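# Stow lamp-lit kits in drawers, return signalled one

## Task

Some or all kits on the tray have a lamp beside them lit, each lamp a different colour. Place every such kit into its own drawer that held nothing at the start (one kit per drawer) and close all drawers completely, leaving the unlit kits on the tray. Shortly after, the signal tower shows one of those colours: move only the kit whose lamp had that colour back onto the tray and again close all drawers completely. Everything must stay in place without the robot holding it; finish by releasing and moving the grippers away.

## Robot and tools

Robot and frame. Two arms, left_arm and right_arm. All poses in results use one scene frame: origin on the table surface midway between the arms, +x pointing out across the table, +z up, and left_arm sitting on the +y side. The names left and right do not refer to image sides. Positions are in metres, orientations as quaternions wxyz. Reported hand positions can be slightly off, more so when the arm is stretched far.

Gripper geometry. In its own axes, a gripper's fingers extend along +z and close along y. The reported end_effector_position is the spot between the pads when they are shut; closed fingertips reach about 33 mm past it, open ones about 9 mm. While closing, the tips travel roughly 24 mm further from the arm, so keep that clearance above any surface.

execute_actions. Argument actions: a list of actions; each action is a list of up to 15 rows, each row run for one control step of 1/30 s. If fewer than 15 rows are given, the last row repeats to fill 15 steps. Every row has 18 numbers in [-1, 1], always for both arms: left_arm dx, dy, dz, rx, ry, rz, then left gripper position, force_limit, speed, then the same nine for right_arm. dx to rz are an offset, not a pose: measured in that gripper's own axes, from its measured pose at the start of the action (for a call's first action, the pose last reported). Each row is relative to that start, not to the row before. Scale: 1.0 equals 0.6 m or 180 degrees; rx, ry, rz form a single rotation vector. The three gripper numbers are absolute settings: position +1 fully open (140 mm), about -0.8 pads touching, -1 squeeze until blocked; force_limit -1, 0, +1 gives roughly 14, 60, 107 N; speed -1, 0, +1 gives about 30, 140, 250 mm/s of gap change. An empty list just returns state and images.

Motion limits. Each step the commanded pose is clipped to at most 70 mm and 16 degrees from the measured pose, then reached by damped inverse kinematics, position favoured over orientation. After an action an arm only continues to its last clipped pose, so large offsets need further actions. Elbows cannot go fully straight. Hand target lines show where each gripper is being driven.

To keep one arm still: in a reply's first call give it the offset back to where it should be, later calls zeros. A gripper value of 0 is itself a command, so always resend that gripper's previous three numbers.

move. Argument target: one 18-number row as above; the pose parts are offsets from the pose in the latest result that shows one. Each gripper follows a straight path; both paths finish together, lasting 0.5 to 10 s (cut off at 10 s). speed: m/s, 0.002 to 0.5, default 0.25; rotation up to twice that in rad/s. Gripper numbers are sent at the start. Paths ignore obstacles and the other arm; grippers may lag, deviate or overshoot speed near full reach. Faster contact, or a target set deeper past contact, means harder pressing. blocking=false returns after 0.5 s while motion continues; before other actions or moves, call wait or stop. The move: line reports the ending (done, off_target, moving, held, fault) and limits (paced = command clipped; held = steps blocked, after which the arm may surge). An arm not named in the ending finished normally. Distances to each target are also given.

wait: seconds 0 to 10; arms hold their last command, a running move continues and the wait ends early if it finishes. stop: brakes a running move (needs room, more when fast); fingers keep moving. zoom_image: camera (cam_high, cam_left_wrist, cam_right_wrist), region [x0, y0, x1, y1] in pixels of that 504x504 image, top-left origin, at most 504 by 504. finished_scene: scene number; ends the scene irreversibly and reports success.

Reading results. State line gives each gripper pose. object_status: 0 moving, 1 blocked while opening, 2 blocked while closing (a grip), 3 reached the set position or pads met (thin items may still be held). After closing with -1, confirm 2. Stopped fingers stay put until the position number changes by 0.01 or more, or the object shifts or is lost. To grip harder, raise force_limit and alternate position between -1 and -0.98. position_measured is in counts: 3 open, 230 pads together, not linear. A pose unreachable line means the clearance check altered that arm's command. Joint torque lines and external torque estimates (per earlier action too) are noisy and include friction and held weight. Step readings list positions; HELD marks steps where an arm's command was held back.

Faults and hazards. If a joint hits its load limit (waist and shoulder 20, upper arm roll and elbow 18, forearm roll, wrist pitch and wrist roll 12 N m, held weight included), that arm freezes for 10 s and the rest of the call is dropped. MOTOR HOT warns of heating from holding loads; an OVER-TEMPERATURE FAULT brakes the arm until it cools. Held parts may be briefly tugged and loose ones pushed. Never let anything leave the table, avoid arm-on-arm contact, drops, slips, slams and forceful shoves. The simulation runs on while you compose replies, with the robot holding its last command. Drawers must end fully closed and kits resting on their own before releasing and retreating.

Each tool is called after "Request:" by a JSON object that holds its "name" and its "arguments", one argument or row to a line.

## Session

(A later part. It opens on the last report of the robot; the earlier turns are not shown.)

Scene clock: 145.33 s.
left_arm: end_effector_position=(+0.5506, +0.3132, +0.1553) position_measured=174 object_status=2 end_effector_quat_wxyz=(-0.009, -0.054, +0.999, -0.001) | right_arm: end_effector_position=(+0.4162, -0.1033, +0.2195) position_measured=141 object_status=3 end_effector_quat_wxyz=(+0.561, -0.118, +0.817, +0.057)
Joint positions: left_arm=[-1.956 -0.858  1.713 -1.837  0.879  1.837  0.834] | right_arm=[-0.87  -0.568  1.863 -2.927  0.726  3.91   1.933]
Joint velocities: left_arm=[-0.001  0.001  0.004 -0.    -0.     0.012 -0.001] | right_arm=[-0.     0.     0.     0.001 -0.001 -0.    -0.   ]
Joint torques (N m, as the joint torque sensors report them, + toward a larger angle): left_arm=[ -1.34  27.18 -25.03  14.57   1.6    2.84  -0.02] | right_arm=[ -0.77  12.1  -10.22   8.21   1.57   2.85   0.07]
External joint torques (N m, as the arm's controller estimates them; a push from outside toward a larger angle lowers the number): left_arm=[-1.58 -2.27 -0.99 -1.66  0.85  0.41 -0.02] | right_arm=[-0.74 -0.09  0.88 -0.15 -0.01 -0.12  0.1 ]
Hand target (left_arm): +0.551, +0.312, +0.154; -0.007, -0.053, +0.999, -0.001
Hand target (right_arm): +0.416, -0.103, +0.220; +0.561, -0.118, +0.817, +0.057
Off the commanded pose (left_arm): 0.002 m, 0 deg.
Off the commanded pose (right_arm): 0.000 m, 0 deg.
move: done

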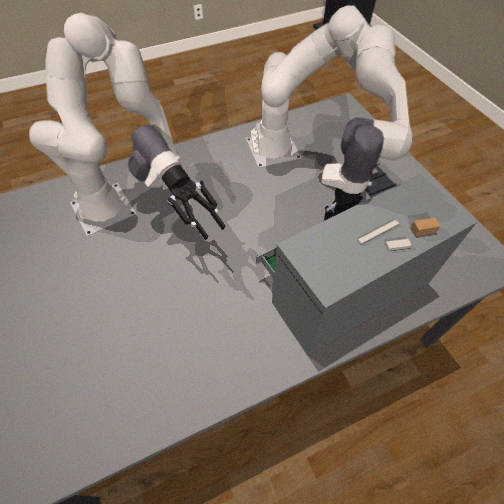

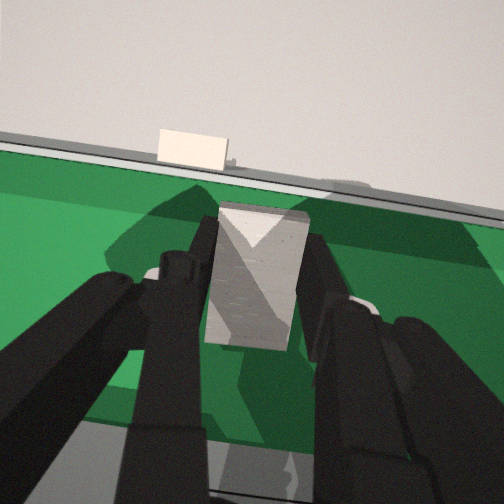

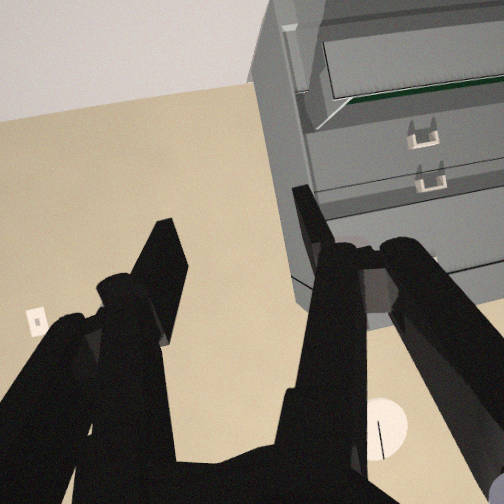

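Request:
{"name": "move", "arguments": {
  "target": [0,0,0.011,0,0,0,-1,0,-0.3,0,0,0,0,0,0,-0.1,0,0],
  "speed": 0.015
}}

Request:
{"name": "move", "arguments": {
  "target": [0,0,0,0,0,0,-0.2,0,-0.3,0,0,0,0,0,0,-0.1,0,0]
}}

Request:
{"name": "move", "arguments": {
  "target": [0.03,0,-0.14,0,0,0,-0.2,0,0,0,0,0,0,0,0,-0.1,0,0],
  "speed": 0.1
}}

Scene clock: 148.23 s.
left_arm: end_effector_position=(+0.5515, +0.3131, +0.1535) position_measured=174 object_status=2 end_effector_quat_wxyz=(-0.008, -0.054, +0.999, -0.002) | right_arm: end_effector_position=(+0.4162, -0.1033, +0.2195) position_measured=141 object_status=3 end_effector_quat_wxyz=(+0.561, -0.118, +0.817, +0.057)
Joint positions: left_arm=[-1.956 -0.858  1.717 -1.839  0.88   1.845  0.834] | right_arm=[-0.87  -0.568  1.863 -2.927  0.726  3.91   1.933]
Joint velocities: left_arm=[ 0.    -0.     0.    -0.001  0.     0.005 -0.001] | right_arm=[ 0.    -0.002  0.001  0.    -0.     0.001  0.001]
Joint torques (N m, as the joint torque sensors report them, + toward a larger angle): left_arm=[ -0.85  25.82 -22.51  12.95   1.83   3.04  -0.04] | right_arm=[ -0.48  12.23 -10.28   8.02   1.52   2.84   0.08]
External joint torques (N m, as the arm's controller estimates them; a push from outside toward a larger angle lowers the number): left_arm=[-0.75 -3.59  1.56 -3.    1.1   0.62 -0.04] | right_arm=[-0.52  0.07  0.74 -0.29 -0.04 -0.13  0.11]
Hand target (left_arm): +0.550, +0.313, +0.149; -0.009, -0.054, +0.999, -0.001
Hand target (right_arm): +0.416, -0.103, +0.220; +0.561, -0.118, +0.817, +0.057
Off the commanded pose (left_arm): 0.005 m, 0 deg.
Off the commanded pose (right_arm): 0.000 m, 0 deg.
move: off_target (left_arm)

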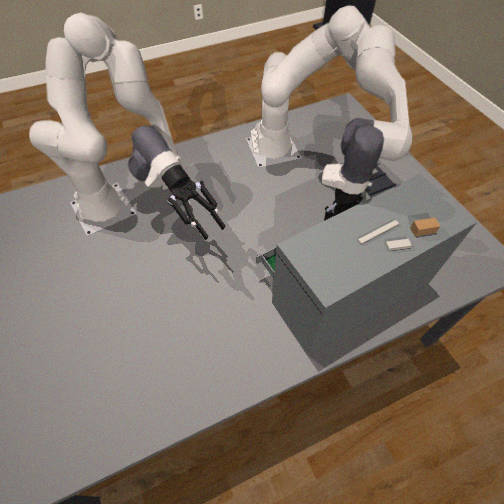

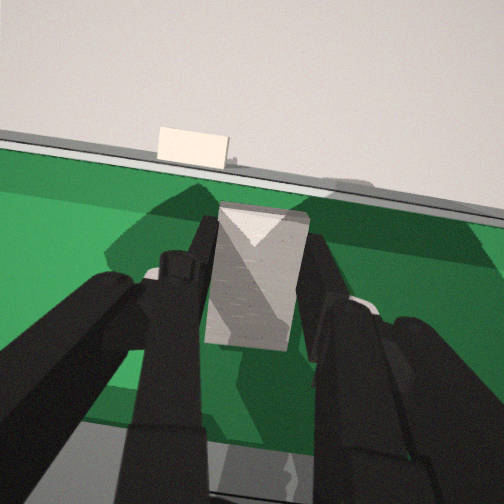

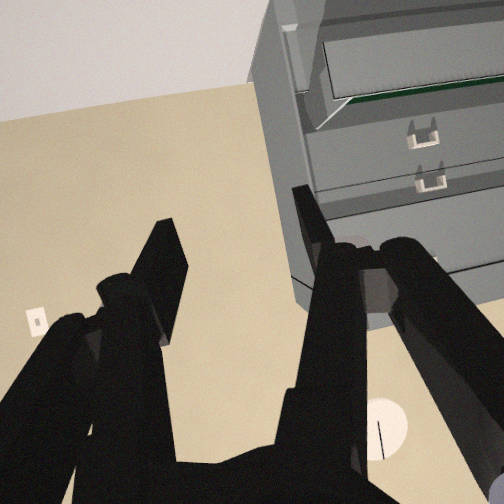

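Scene clock: 148.73 s.
left_arm: end_effector_position=(+0.5515, +0.3129, +0.1537) position_measured=154 object_status=3 end_effector_quat_wxyz=(-0.008, -0.054, +0.999, -0.002) | right_arm: end_effector_position=(+0.4162, -0.1033, +0.2195) position_measured=141 object_status=3 end_effector_quat_wxyz=(+0.561, -0.118, +0.817, +0.057)
Joint positions: left_arm=[-1.956 -0.858  1.717 -1.839  0.88   1.845  0.834] | right_arm=[-0.87  -0.568  1.863 -2.927  0.726  3.91   1.933]
Joint velocities: left_arm=[-0.     0.001 -0.001  0.001 -0.001  0.    -0.001] | right_arm=[ 0.001  0.     0.    -0.001 -0.    -0.    -0.   ]
Joint torques (N m, as the joint torque sensors report them, + toward a larger angle): left_arm=[  0.52  27.27 -25.25  15.62   0.52   2.3    0.05] | right_arm=[ -0.54  12.35 -10.21   8.     1.51   2.84   0.09]
External joint torques (N m, as the arm's controller estimates them; a push from outside toward a larger angle lowers the number): left_arm=[ 0.56 -2.33 -1.04 -0.53 -0.23 -0.15  0.05] | right_arm=[-0.54  0.16  0.85 -0.27 -0.06 -0.12  0.11]
Hand target (left_arm): +0.551, +0.313, +0.153; -0.008, -0.054, +0.999, -0.002
Hand target (right_arm): +0.416, -0.103, +0.220; +0.561, -0.118, +0.817, +0.057
Off the commanded pose (left_arm): 0.000 m, 0 deg.
Off the commanded pose (right_arm): 0.000 m, 0 deg.
move: done

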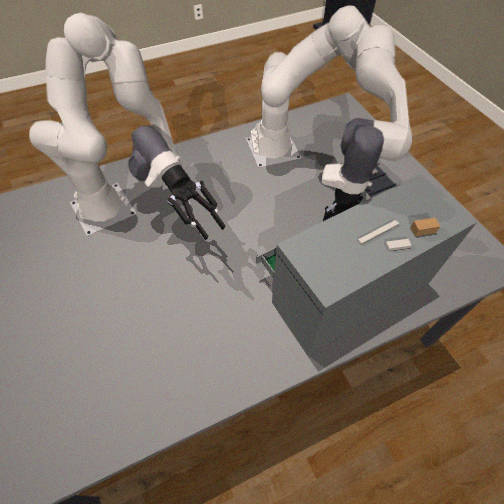

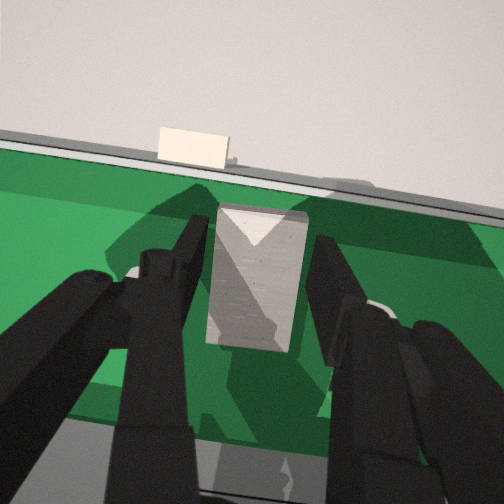

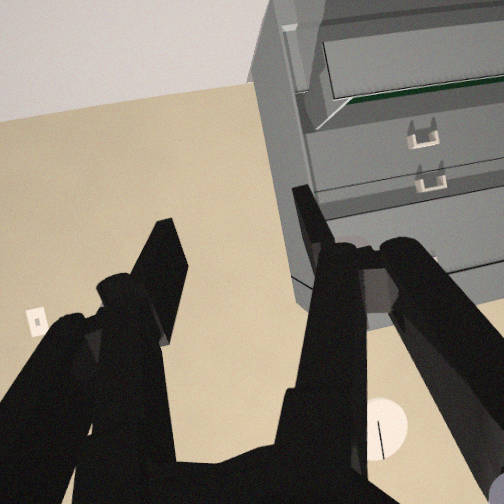

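Scene clock: 150.10 s.
left_arm: end_effector_position=(+0.5359, +0.3119, +0.2369) position_measured=154 object_status=3 end_effector_quat_wxyz=(-0.006, -0.055, +0.998, -0.001) | right_arm: end_effector_position=(+0.4162, -0.1033, +0.2195) position_measured=141 object_status=3 end_effector_quat_wxyz=(+0.561, -0.118, +0.817, +0.057)
Joint positions: left_arm=[-1.875 -0.788  1.56  -1.794  0.79   1.711  0.856] | right_arm=[-0.87  -0.568  1.863 -2.927  0.726  3.91   1.933]
Joint velocities: left_arm=[-0.001 -0.001 -0.002  0.002  0.    -0.014  0.004] | right_arm=[ 0.    -0.001 -0.     0.     0.     0.     0.002]
Joint torques (N m, as the joint torque sensors report them, + toward a larger angle): left_arm=[  1.74  23.06 -25.21  18.67  -0.23   1.88   0.33] | right_arm=[ -0.33  12.2  -10.14   8.12   1.56   2.85   0.08]
External joint torques (N m, as the arm's controller estimates them; a push from outside toward a larger angle lowers the number): left_arm=[ 1.76 -2.2  -2.48  1.47 -0.99 -0.55  0.33] | right_arm=[-0.35  0.01  0.91 -0.23 -0.01 -0.11  0.11]
Hand target (left_arm): +0.535, +0.313, +0.238; -0.008, -0.055, +0.998, -0.002
Hand target (right_arm): +0.416, -0.103, +0.220; +0.561, -0.118, +0.817, +0.057
Off the commanded pose (left_arm): 0.001 m, 0 deg.
Off the commanded pose (right_arm): 0.000 m, 0 deg.
move: done

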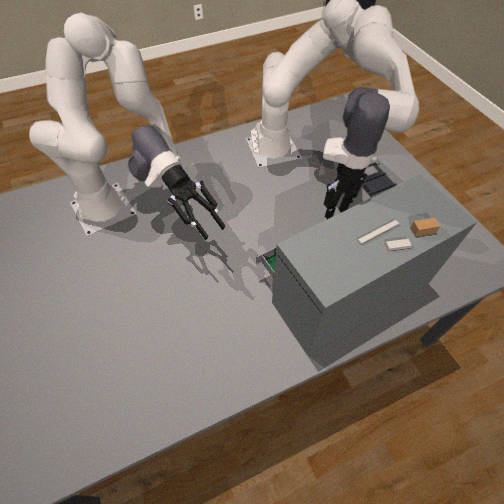

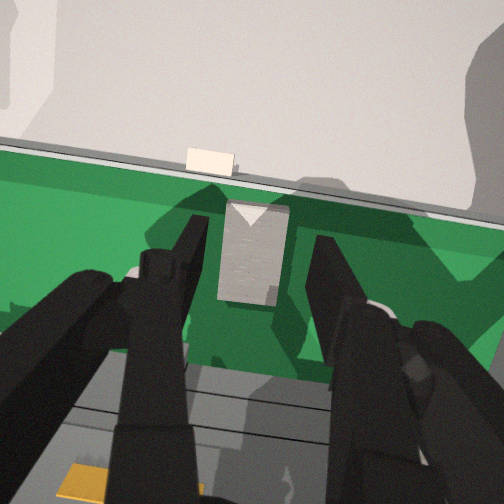

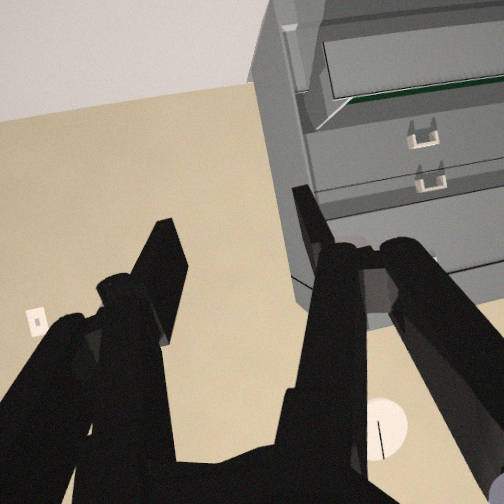

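Request:
{"name": "move", "arguments": {
  "target": [0.033,0.599,0.06,0,0,-0.465,-0.2,0,0,0.075,0.555,0.2,0,0,0,-0.15,0,0]
}}

Scene clock: 156.37 s.
left_arm: end_effector_position=(+0.4744, +0.6670, +0.1938) position_measured=154 object_status=3 end_effector_quat_wxyz=(+0.010, +0.701, -0.713, -0.014) | right_arm: end_effector_position=(+0.4250, +0.2417, +0.1319) position_measured=148 object_status=3 end_effector_quat_wxyz=(+0.565, -0.120, +0.814, +0.058)
Joint positions: left_arm=[-1.451 -0.544  1.904 -1.806  0.564  1.911  0.162] | right_arm=[-0.959 -1.767  1.763 -1.83   1.091  2.828  2.301]
Joint velocities: left_arm=[-0.    -0.001  0.001  0.001 -0.    -0.    -0.016] | right_arm=[-0.    -0.    -0.     0.    -0.013 -0.006  0.046]
Joint torques (N m, as the joint torque sensors report them, + toward a larger angle): left_arm=[ -1.14  26.24 -16.26  22.28  -0.17   2.73  -0.03] | right_arm=[ -1.62  31.51 -31.79  -4.64   0.44   2.18   0.47]
External joint torques (N m, as the arm's controller estimates them; a push from outside toward a larger angle lowers the number): left_arm=[-1.4  -1.39 -0.83  1.11 -0.94  0.33 -0.03] | right_arm=[-1.63 -2.06  0.    0.11 -1.23 -0.3   0.5 ]
Hand target (left_arm): +0.476, +0.667, +0.195; +0.009, +0.704, -0.710, -0.012
Hand target (right_arm): +0.426, +0.242, +0.133; +0.566, -0.113, +0.815, +0.061
Off the commanded pose (left_arm): 0.007 m, 2 deg.
Off the commanded pose (right_arm): 0.011 m, 1 deg.
joint sent to its limit (right arm) — the command would take joint 2 (shoulder) past its lower limit, so that joint was sent only as far as its limit.
move: off_target (left_arm, right_arm)

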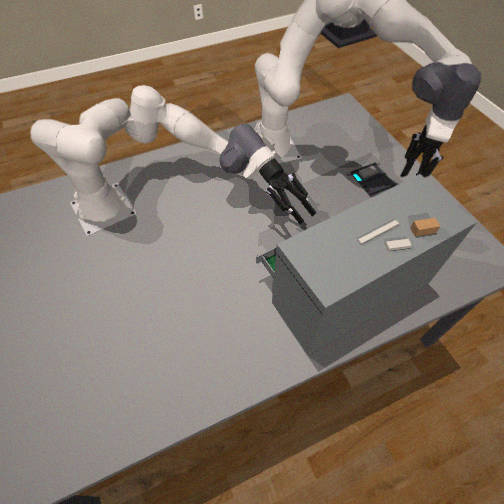

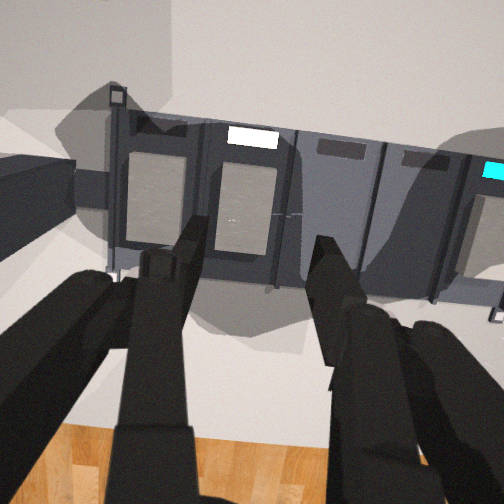

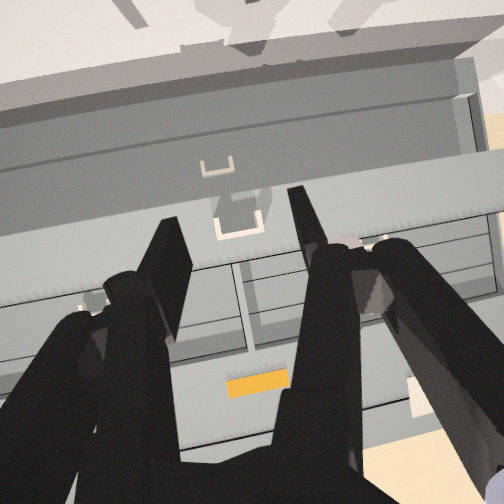

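Request:
{"name": "move", "arguments": {
  "target": [0,-0.008,0.18,0,0,0,-0.2,0,0,-0.115,-0.035,0.262,0,0,0,-0.15,0,0],
  "speed": 0.08
}}

Scene clock: 160.07 s.
left_arm: end_effector_position=(+0.4761, +0.6666, +0.0870) position_measured=154 object_status=3 end_effector_quat_wxyz=(+0.011, +0.700, -0.714, -0.012) | right_arm: end_effector_position=(+0.5951, +0.2700, +0.1469) position_measured=148 object_status=3 end_effector_quat_wxyz=(+0.567, -0.119, +0.813, +0.059)
Joint positions: left_arm=[-1.567 -0.653  2.081 -1.896  0.684  2.102  0.095] | right_arm=[-1.482 -1.747  1.692 -1.359  1.043  2.876  2.252]
Joint velocities: left_arm=[-0.007 -0.     0.005  0.001  0.     0.013 -0.009] | right_arm=[-0.003 -0.004 -0.009  0.009  0.    -0.006  0.   ]
Joint torques (N m, as the joint torque sensors report them, + toward a larger angle): left_arm=[ -0.72  30.5  -16.93  17.72   1.65   2.76  -0.08] | right_arm=[ -1.4   42.69 -29.16  -1.36   0.87   2.39   0.2 ]
External joint torques (N m, as the arm's controller estimates them; a push from outside toward a larger angle lowers the number): left_arm=[-0.8  -2.51  0.05 -1.52  0.97  0.35 -0.08] | right_arm=[-1.37 -3.06  0.01  1.09 -0.88 -0.16  0.23]
Hand target (left_arm): +0.477, +0.666, +0.086; +0.009, +0.700, -0.714, -0.013
Hand target (right_arm): +0.596, +0.270, +0.148; +0.568, -0.119, +0.812, +0.058
Off the commanded pose (left_arm): 0.002 m, 0 deg.
Off the commanded pose (right_arm): 0.006 m, 0 deg.
move: off_target (right_arm)

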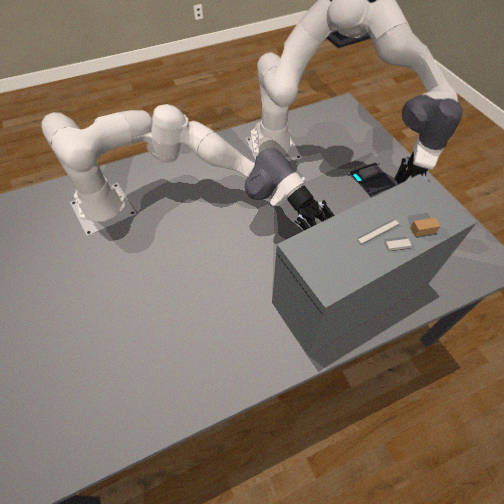

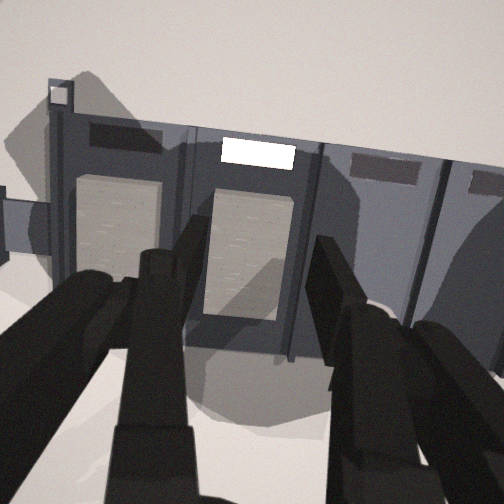

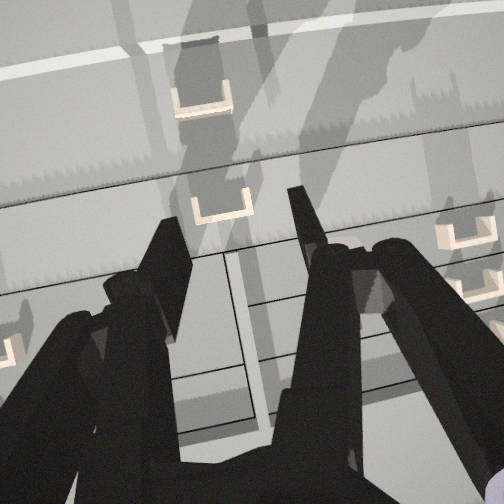

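Request:
{"name": "move", "arguments": {
  "target": [0,-0.013,0.02,0,0,0,-0.2,0,0,0.018,-0.012,0.004,0,0,0,-0.15,0,0],
  "speed": 0.03
}}

Request:
{"name": "move", "arguments": {
  "target": [0,0,0.035,0,0,0,-0.2,0,0,-0.003,0,0.011,0,0,0,-0.15,0,0],
  "speed": 0.03
}}

Scene clock: 163.03 s.
left_arm: end_effector_position=(+0.4818, +0.6648, +0.0748) position_measured=154 object_status=3 end_effector_quat_wxyz=(+0.014, +0.699, -0.715, -0.012) | right_arm: end_effector_position=(+0.5944, +0.2652, +0.1387) position_measured=148 object_status=3 end_effector_quat_wxyz=(+0.567, -0.119, +0.813, +0.062)
Joint positions: left_arm=[-1.605 -0.679  2.114 -1.878  0.695  2.11   0.088] | right_arm=[-1.474 -1.748  1.714 -1.378  1.045  2.903  2.251]
Joint velocities: left_arm=[-0.005  0.001  0.008  0.003  0.002  0.005 -0.003] | right_arm=[ 0.001 -0.001  0.005 -0.005 -0.     0.013  0.   ]
Joint torques (N m, as the joint torque sensors report them, + toward a larger angle): left_arm=[ -1.2   31.36 -17.18  19.04   1.54   2.74   0.07] | right_arm=[ -0.42  43.34 -25.01  -5.31   1.91   2.36  -0.19]
External joint torques (N m, as the arm's controller estimates them; a push from outside toward a larger angle lowers the number): left_arm=[-1.25 -3.1   0.1   0.05  0.87  0.33  0.07] | right_arm=[-0.27 -1.77  4.27 -2.99  0.14 -0.21 -0.16]
Hand target (left_arm): +0.484, +0.666, +0.075; +0.011, +0.700, -0.714, -0.012
Hand target (right_arm): +0.596, +0.262, +0.136; +0.567, -0.119, +0.813, +0.059
Off the commanded pose (left_arm): 0.002 m, 0 deg.
Off the commanded pose (right_arm): 0.004 m, 0 deg.
move: off_target (right_arm)

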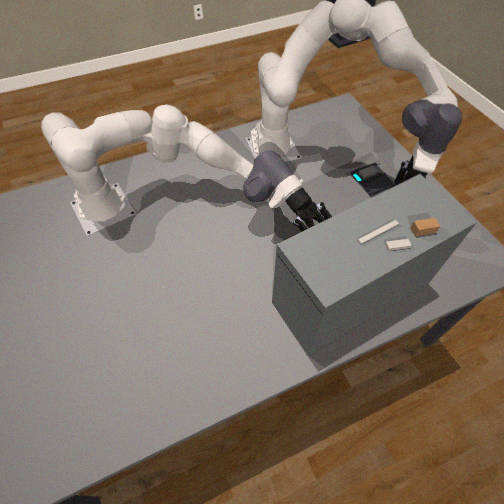

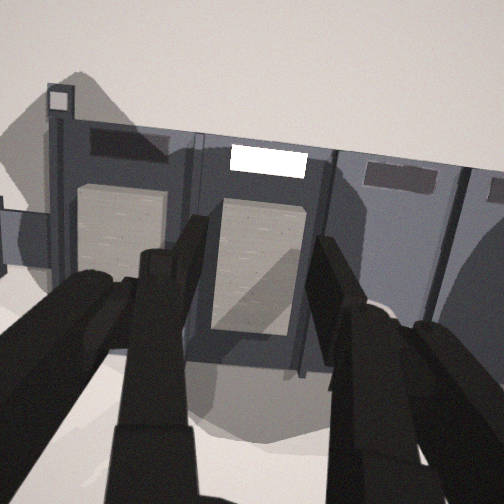

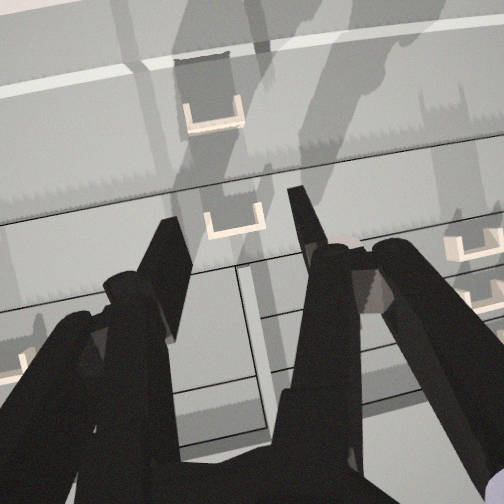

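Scene clock: 164.00 s.
left_arm: end_effector_position=(+0.4802, +0.6653, +0.0553) position_measured=154 object_status=3 end_effector_quat_wxyz=(+0.015, +0.698, -0.715, -0.012) | right_arm: end_effector_position=(+0.5983, +0.2673, +0.1384) position_measured=148 object_status=3 end_effector_quat_wxyz=(+0.566, -0.119, +0.813, +0.061)
Joint positions: left_arm=[-1.625 -0.702  2.148 -1.885  0.716  2.14   0.08 ] | right_arm=[-1.491 -1.753  1.705 -1.355  1.045  2.893  2.255]
Joint velocities: left_arm=[-0.005  0.001  0.006  0.001 -0.     0.005 -0.006] | right_arm=[-0.    -0.003 -0.003  0.002 -0.    -0.007  0.003]
Joint torques (N m, as the joint torque sensors report them, + toward a larger angle): left_arm=[ -1.98  32.9  -16.42  16.93   1.64   2.99  -0.07] | right_arm=[ -4.99  42.13 -28.52   1.     1.5    3.09   0.19]
External joint torques (N m, as the arm's controller estimates them; a push from outside toward a larger angle lowers the number): left_arm=[-2.18 -2.52  0.82 -1.7   0.99  0.57 -0.07] | right_arm=[-5.04 -3.38  0.37  3.34 -0.26  0.53  0.22]
Hand target (left_arm): +0.481, +0.664, +0.054; +0.014, +0.699, -0.715, -0.012
Hand target (right_arm): +0.601, +0.267, +0.138; +0.568, -0.119, +0.812, +0.062
Off the commanded pose (left_arm): 0.002 m, 0 deg.
Off the commanded pose (right_arm): 0.003 m, 0 deg.
move: done

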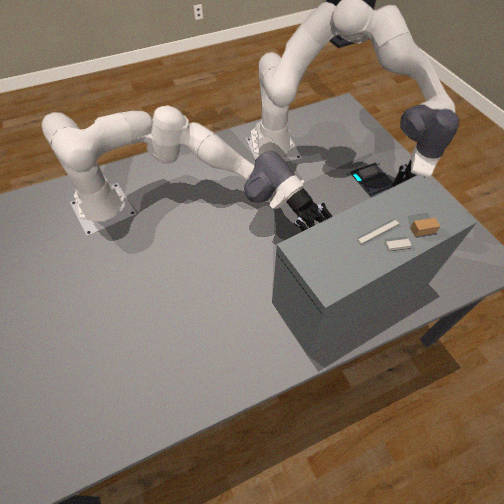

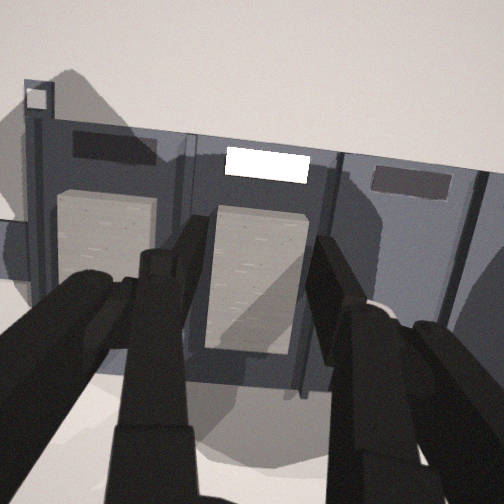

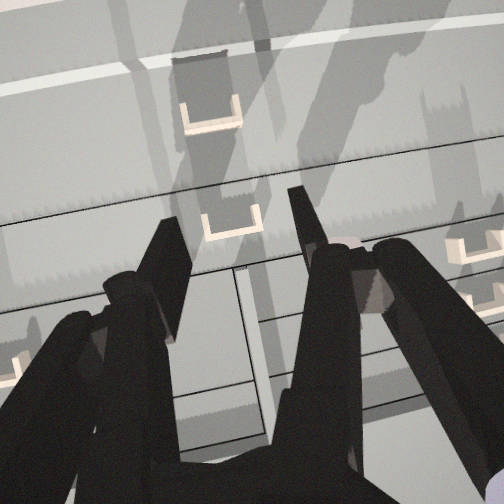

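Request:
{"name": "move", "arguments": {
  "target": [0,0,0,0,0,0,-1,0,-0.3,0.025,0,-0.06,0,0,0,-0.15,0,0],
  "speed": 0.08
}}

Request:
{"name": "move", "arguments": {
  "target": [0,0,-0.2,0,0,0,-1,0,-0.3,0.08,0,0.03,0,0,0,-0.15,0,0],
  "speed": 0.12
}}

Scene clock: 166.93 s.
left_arm: end_effector_position=(+0.4805, +0.6653, +0.0556) position_measured=174 object_status=2 end_effector_quat_wxyz=(+0.015, +0.699, -0.715, -0.012) | right_arm: end_effector_position=(+0.5607, +0.2565, +0.1356) position_measured=148 object_status=3 end_effector_quat_wxyz=(+0.565, -0.116, +0.814, +0.063)
Joint positions: left_arm=[-1.626 -0.701  2.149 -1.884  0.716  2.141  0.078] | right_arm=[-1.36  -1.73   1.751 -1.506  1.066  2.921  2.233]
Joint velocities: left_arm=[-0.    -0.     0.001 -0.001 -0.001  0.     0.   ] | right_arm=[-0.001  0.005  0.003 -0.002  0.     0.008 -0.007]
Joint torques (N m, as the joint torque sensors report them, + toward a larger angle): left_arm=[  0.59  32.48 -19.01  17.56   0.56   2.26   0.21] | right_arm=[  0.13  41.44 -27.78  -4.08   1.73   2.84  -0.35]
External joint torques (N m, as the arm's controller estimates them; a push from outside toward a larger angle lowers the number): left_arm=[ 0.55 -2.8  -1.71 -0.95 -0.09 -0.13  0.2 ] | right_arm=[ 0.13 -0.79  2.76 -1.97 -0.05  0.23 -0.32]
Hand target (left_arm): +0.480, +0.665, +0.055; +0.015, +0.699, -0.715, -0.012
Hand target (right_arm): +0.560, +0.256, +0.135; +0.566, -0.119, +0.814, +0.061
Off the commanded pose (left_arm): 0.000 m, 0 deg.
Off the commanded pose (right_arm): 0.001 m, 0 deg.
move: done

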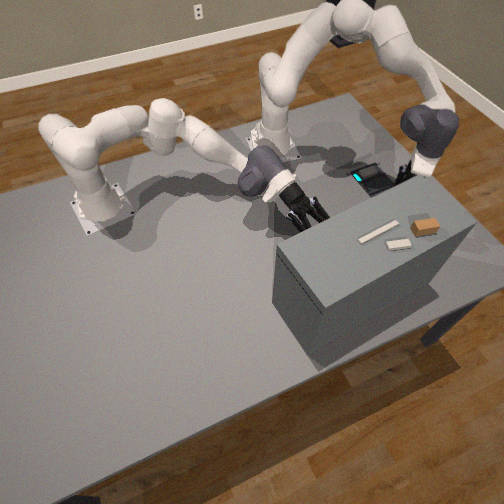

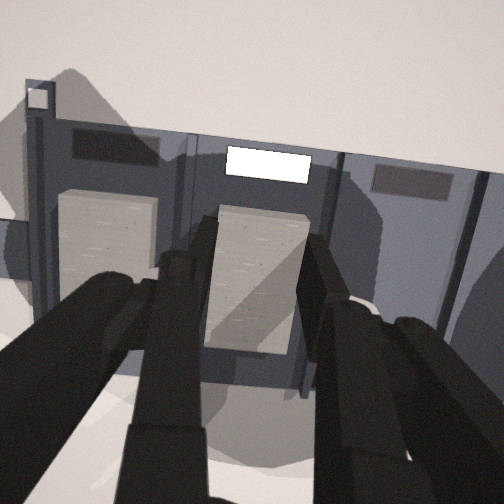

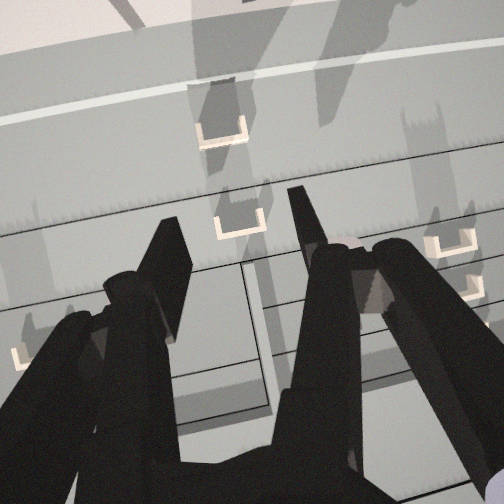

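Scene clock: 168.50 s.
left_arm: end_effector_position=(+0.4842, +0.6673, +0.1743) position_measured=174 object_status=2 end_effector_quat_wxyz=(+0.014, +0.701, -0.713, -0.014) | right_arm: end_effector_position=(+0.5616, +0.2546, +0.0868) position_measured=148 object_status=3 end_effector_quat_wxyz=(+0.566, -0.123, +0.813, +0.058)
Joint positions: left_arm=[-1.53  -0.572  1.979 -1.784  0.576  1.93   0.154] | right_arm=[-1.387 -1.768  1.803 -1.477  0.944  2.973  2.368]
Joint velocities: left_arm=[-0.    -0.001 -0.004  0.     0.001 -0.013  0.011] | right_arm=[-0.002 -0.001  0.001  0.    -0.029  0.003  0.058]
Joint torques (N m, as the joint torque sensors report them, + toward a larger angle): left_arm=[  2.4   27.68 -18.74  21.69  -0.39   1.91   0.26] | right_arm=[ -1.47  40.6  -26.73  -1.69   0.87   2.5    0.39]
External joint torques (N m, as the arm's controller estimates them; a push from outside toward a larger angle lowers the number): left_arm=[ 2.51 -2.9  -2.82  0.83 -1.13 -0.49  0.26] | right_arm=[-1.23 -1.55  2.76  0.73 -1.12  0.16  0.42]
Hand target (left_arm): +0.484, +0.667, +0.175; +0.016, +0.700, -0.714, -0.013
Hand target (right_arm): +0.562, +0.255, +0.085; +0.566, -0.116, +0.814, +0.062
Off the commanded pose (left_arm): 0.002 m, 0 deg.
Off the commanded pose (right_arm): 0.003 m, 1 deg.
joint sent to its limit (right arm) — the command would take joint 2 (shoulder) past its lower limit, so that joint was sent only as far as its limit.
move: done

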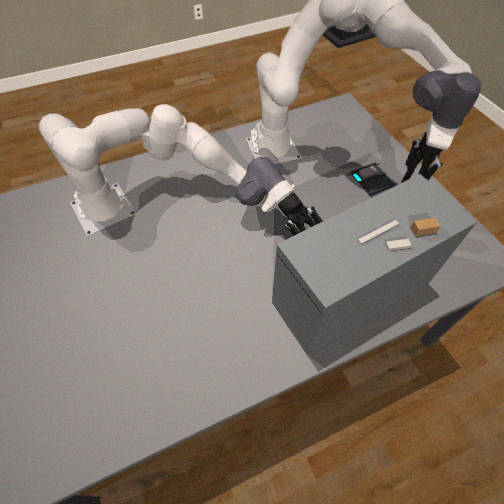

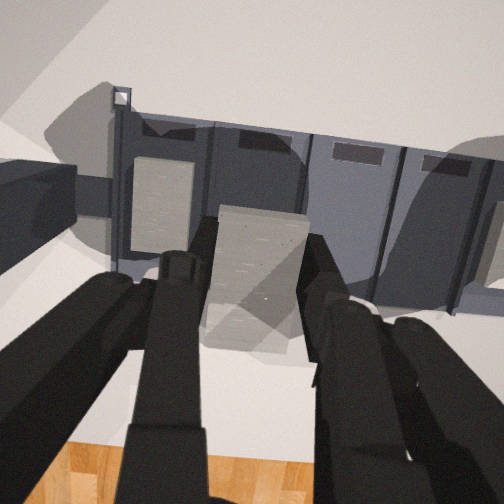

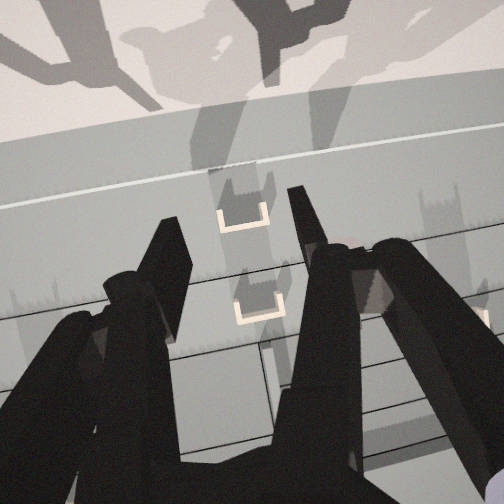

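Request:
{"name": "move", "arguments": {
  "target": [0,0,0,0,0,0,-1,0,-0.3,-0.01,0,0.053,0,0,0,-0.15,0,0],
  "speed": 0.035
}}

Scene clock: 171.47 s.
left_arm: end_effector_position=(+0.4837, +0.6672, +0.1744) position_measured=174 object_status=2 end_effector_quat_wxyz=(+0.015, +0.700, -0.714, -0.015) | right_arm: end_effector_position=(+0.5925, +0.2626, +0.0817) position_measured=148 object_status=3 end_effector_quat_wxyz=(+0.566, -0.127, +0.813, +0.055)
Joint positions: left_arm=[-1.53  -0.572  1.979 -1.783  0.576  1.928  0.157] | right_arm=[-1.502 -1.768  1.792 -1.356  0.844  2.972  2.433]
Joint velocities: left_arm=[ 0.    -0.002  0.001  0.002  0.001 -0.    -0.001] | right_arm=[ 0.    -0.001 -0.     0.011 -0.023 -0.002  0.033]
Joint torques (N m, as the joint torque sensors report them, + toward a larger angle): left_arm=[ -0.11  28.55 -16.7   20.27   0.61   2.59  -0.07] | right_arm=[ -1.33  43.31 -28.44   0.37   0.91   1.83   0.31]
External joint torques (N m, as the arm's controller estimates them; a push from outside toward a larger angle lowers the number): left_arm=[-0.14 -1.93 -0.89 -0.61 -0.13  0.2  -0.07] | right_arm=[-1.42 -1.73 -0.27  1.93 -1.12 -0.38  0.34]
Hand target (left_arm): +0.484, +0.667, +0.174; +0.014, +0.701, -0.713, -0.014
Hand target (right_arm): +0.593, +0.263, +0.082; +0.567, -0.123, +0.813, +0.058
Off the commanded pose (left_arm): 0.001 m, 0 deg.
Off the commanded pose (right_arm): 0.001 m, 1 deg.
joint sent to its limit (right arm) — the command would take joint 2 (shoulder) past its lower limit, so that joint was sent only as far as its limit.
move: done

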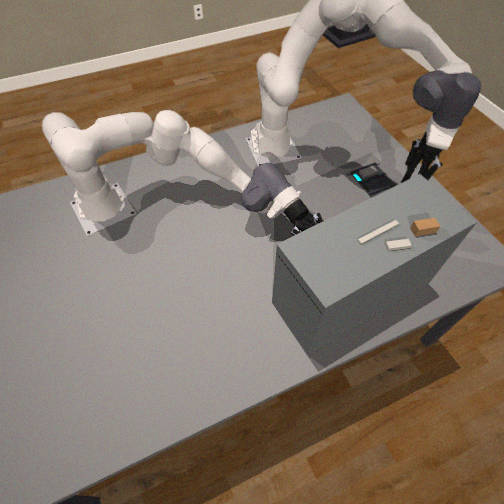

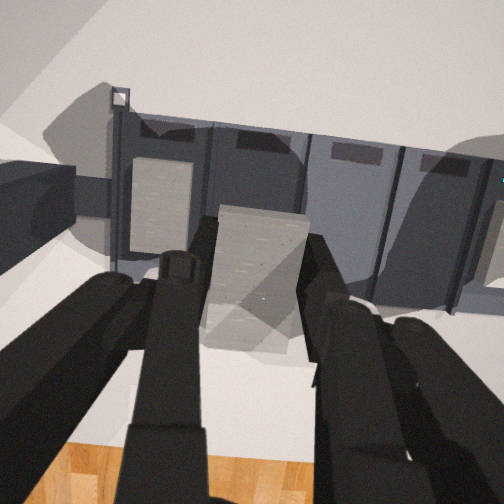

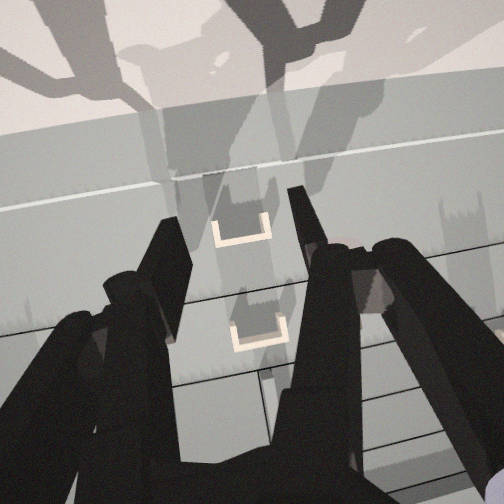

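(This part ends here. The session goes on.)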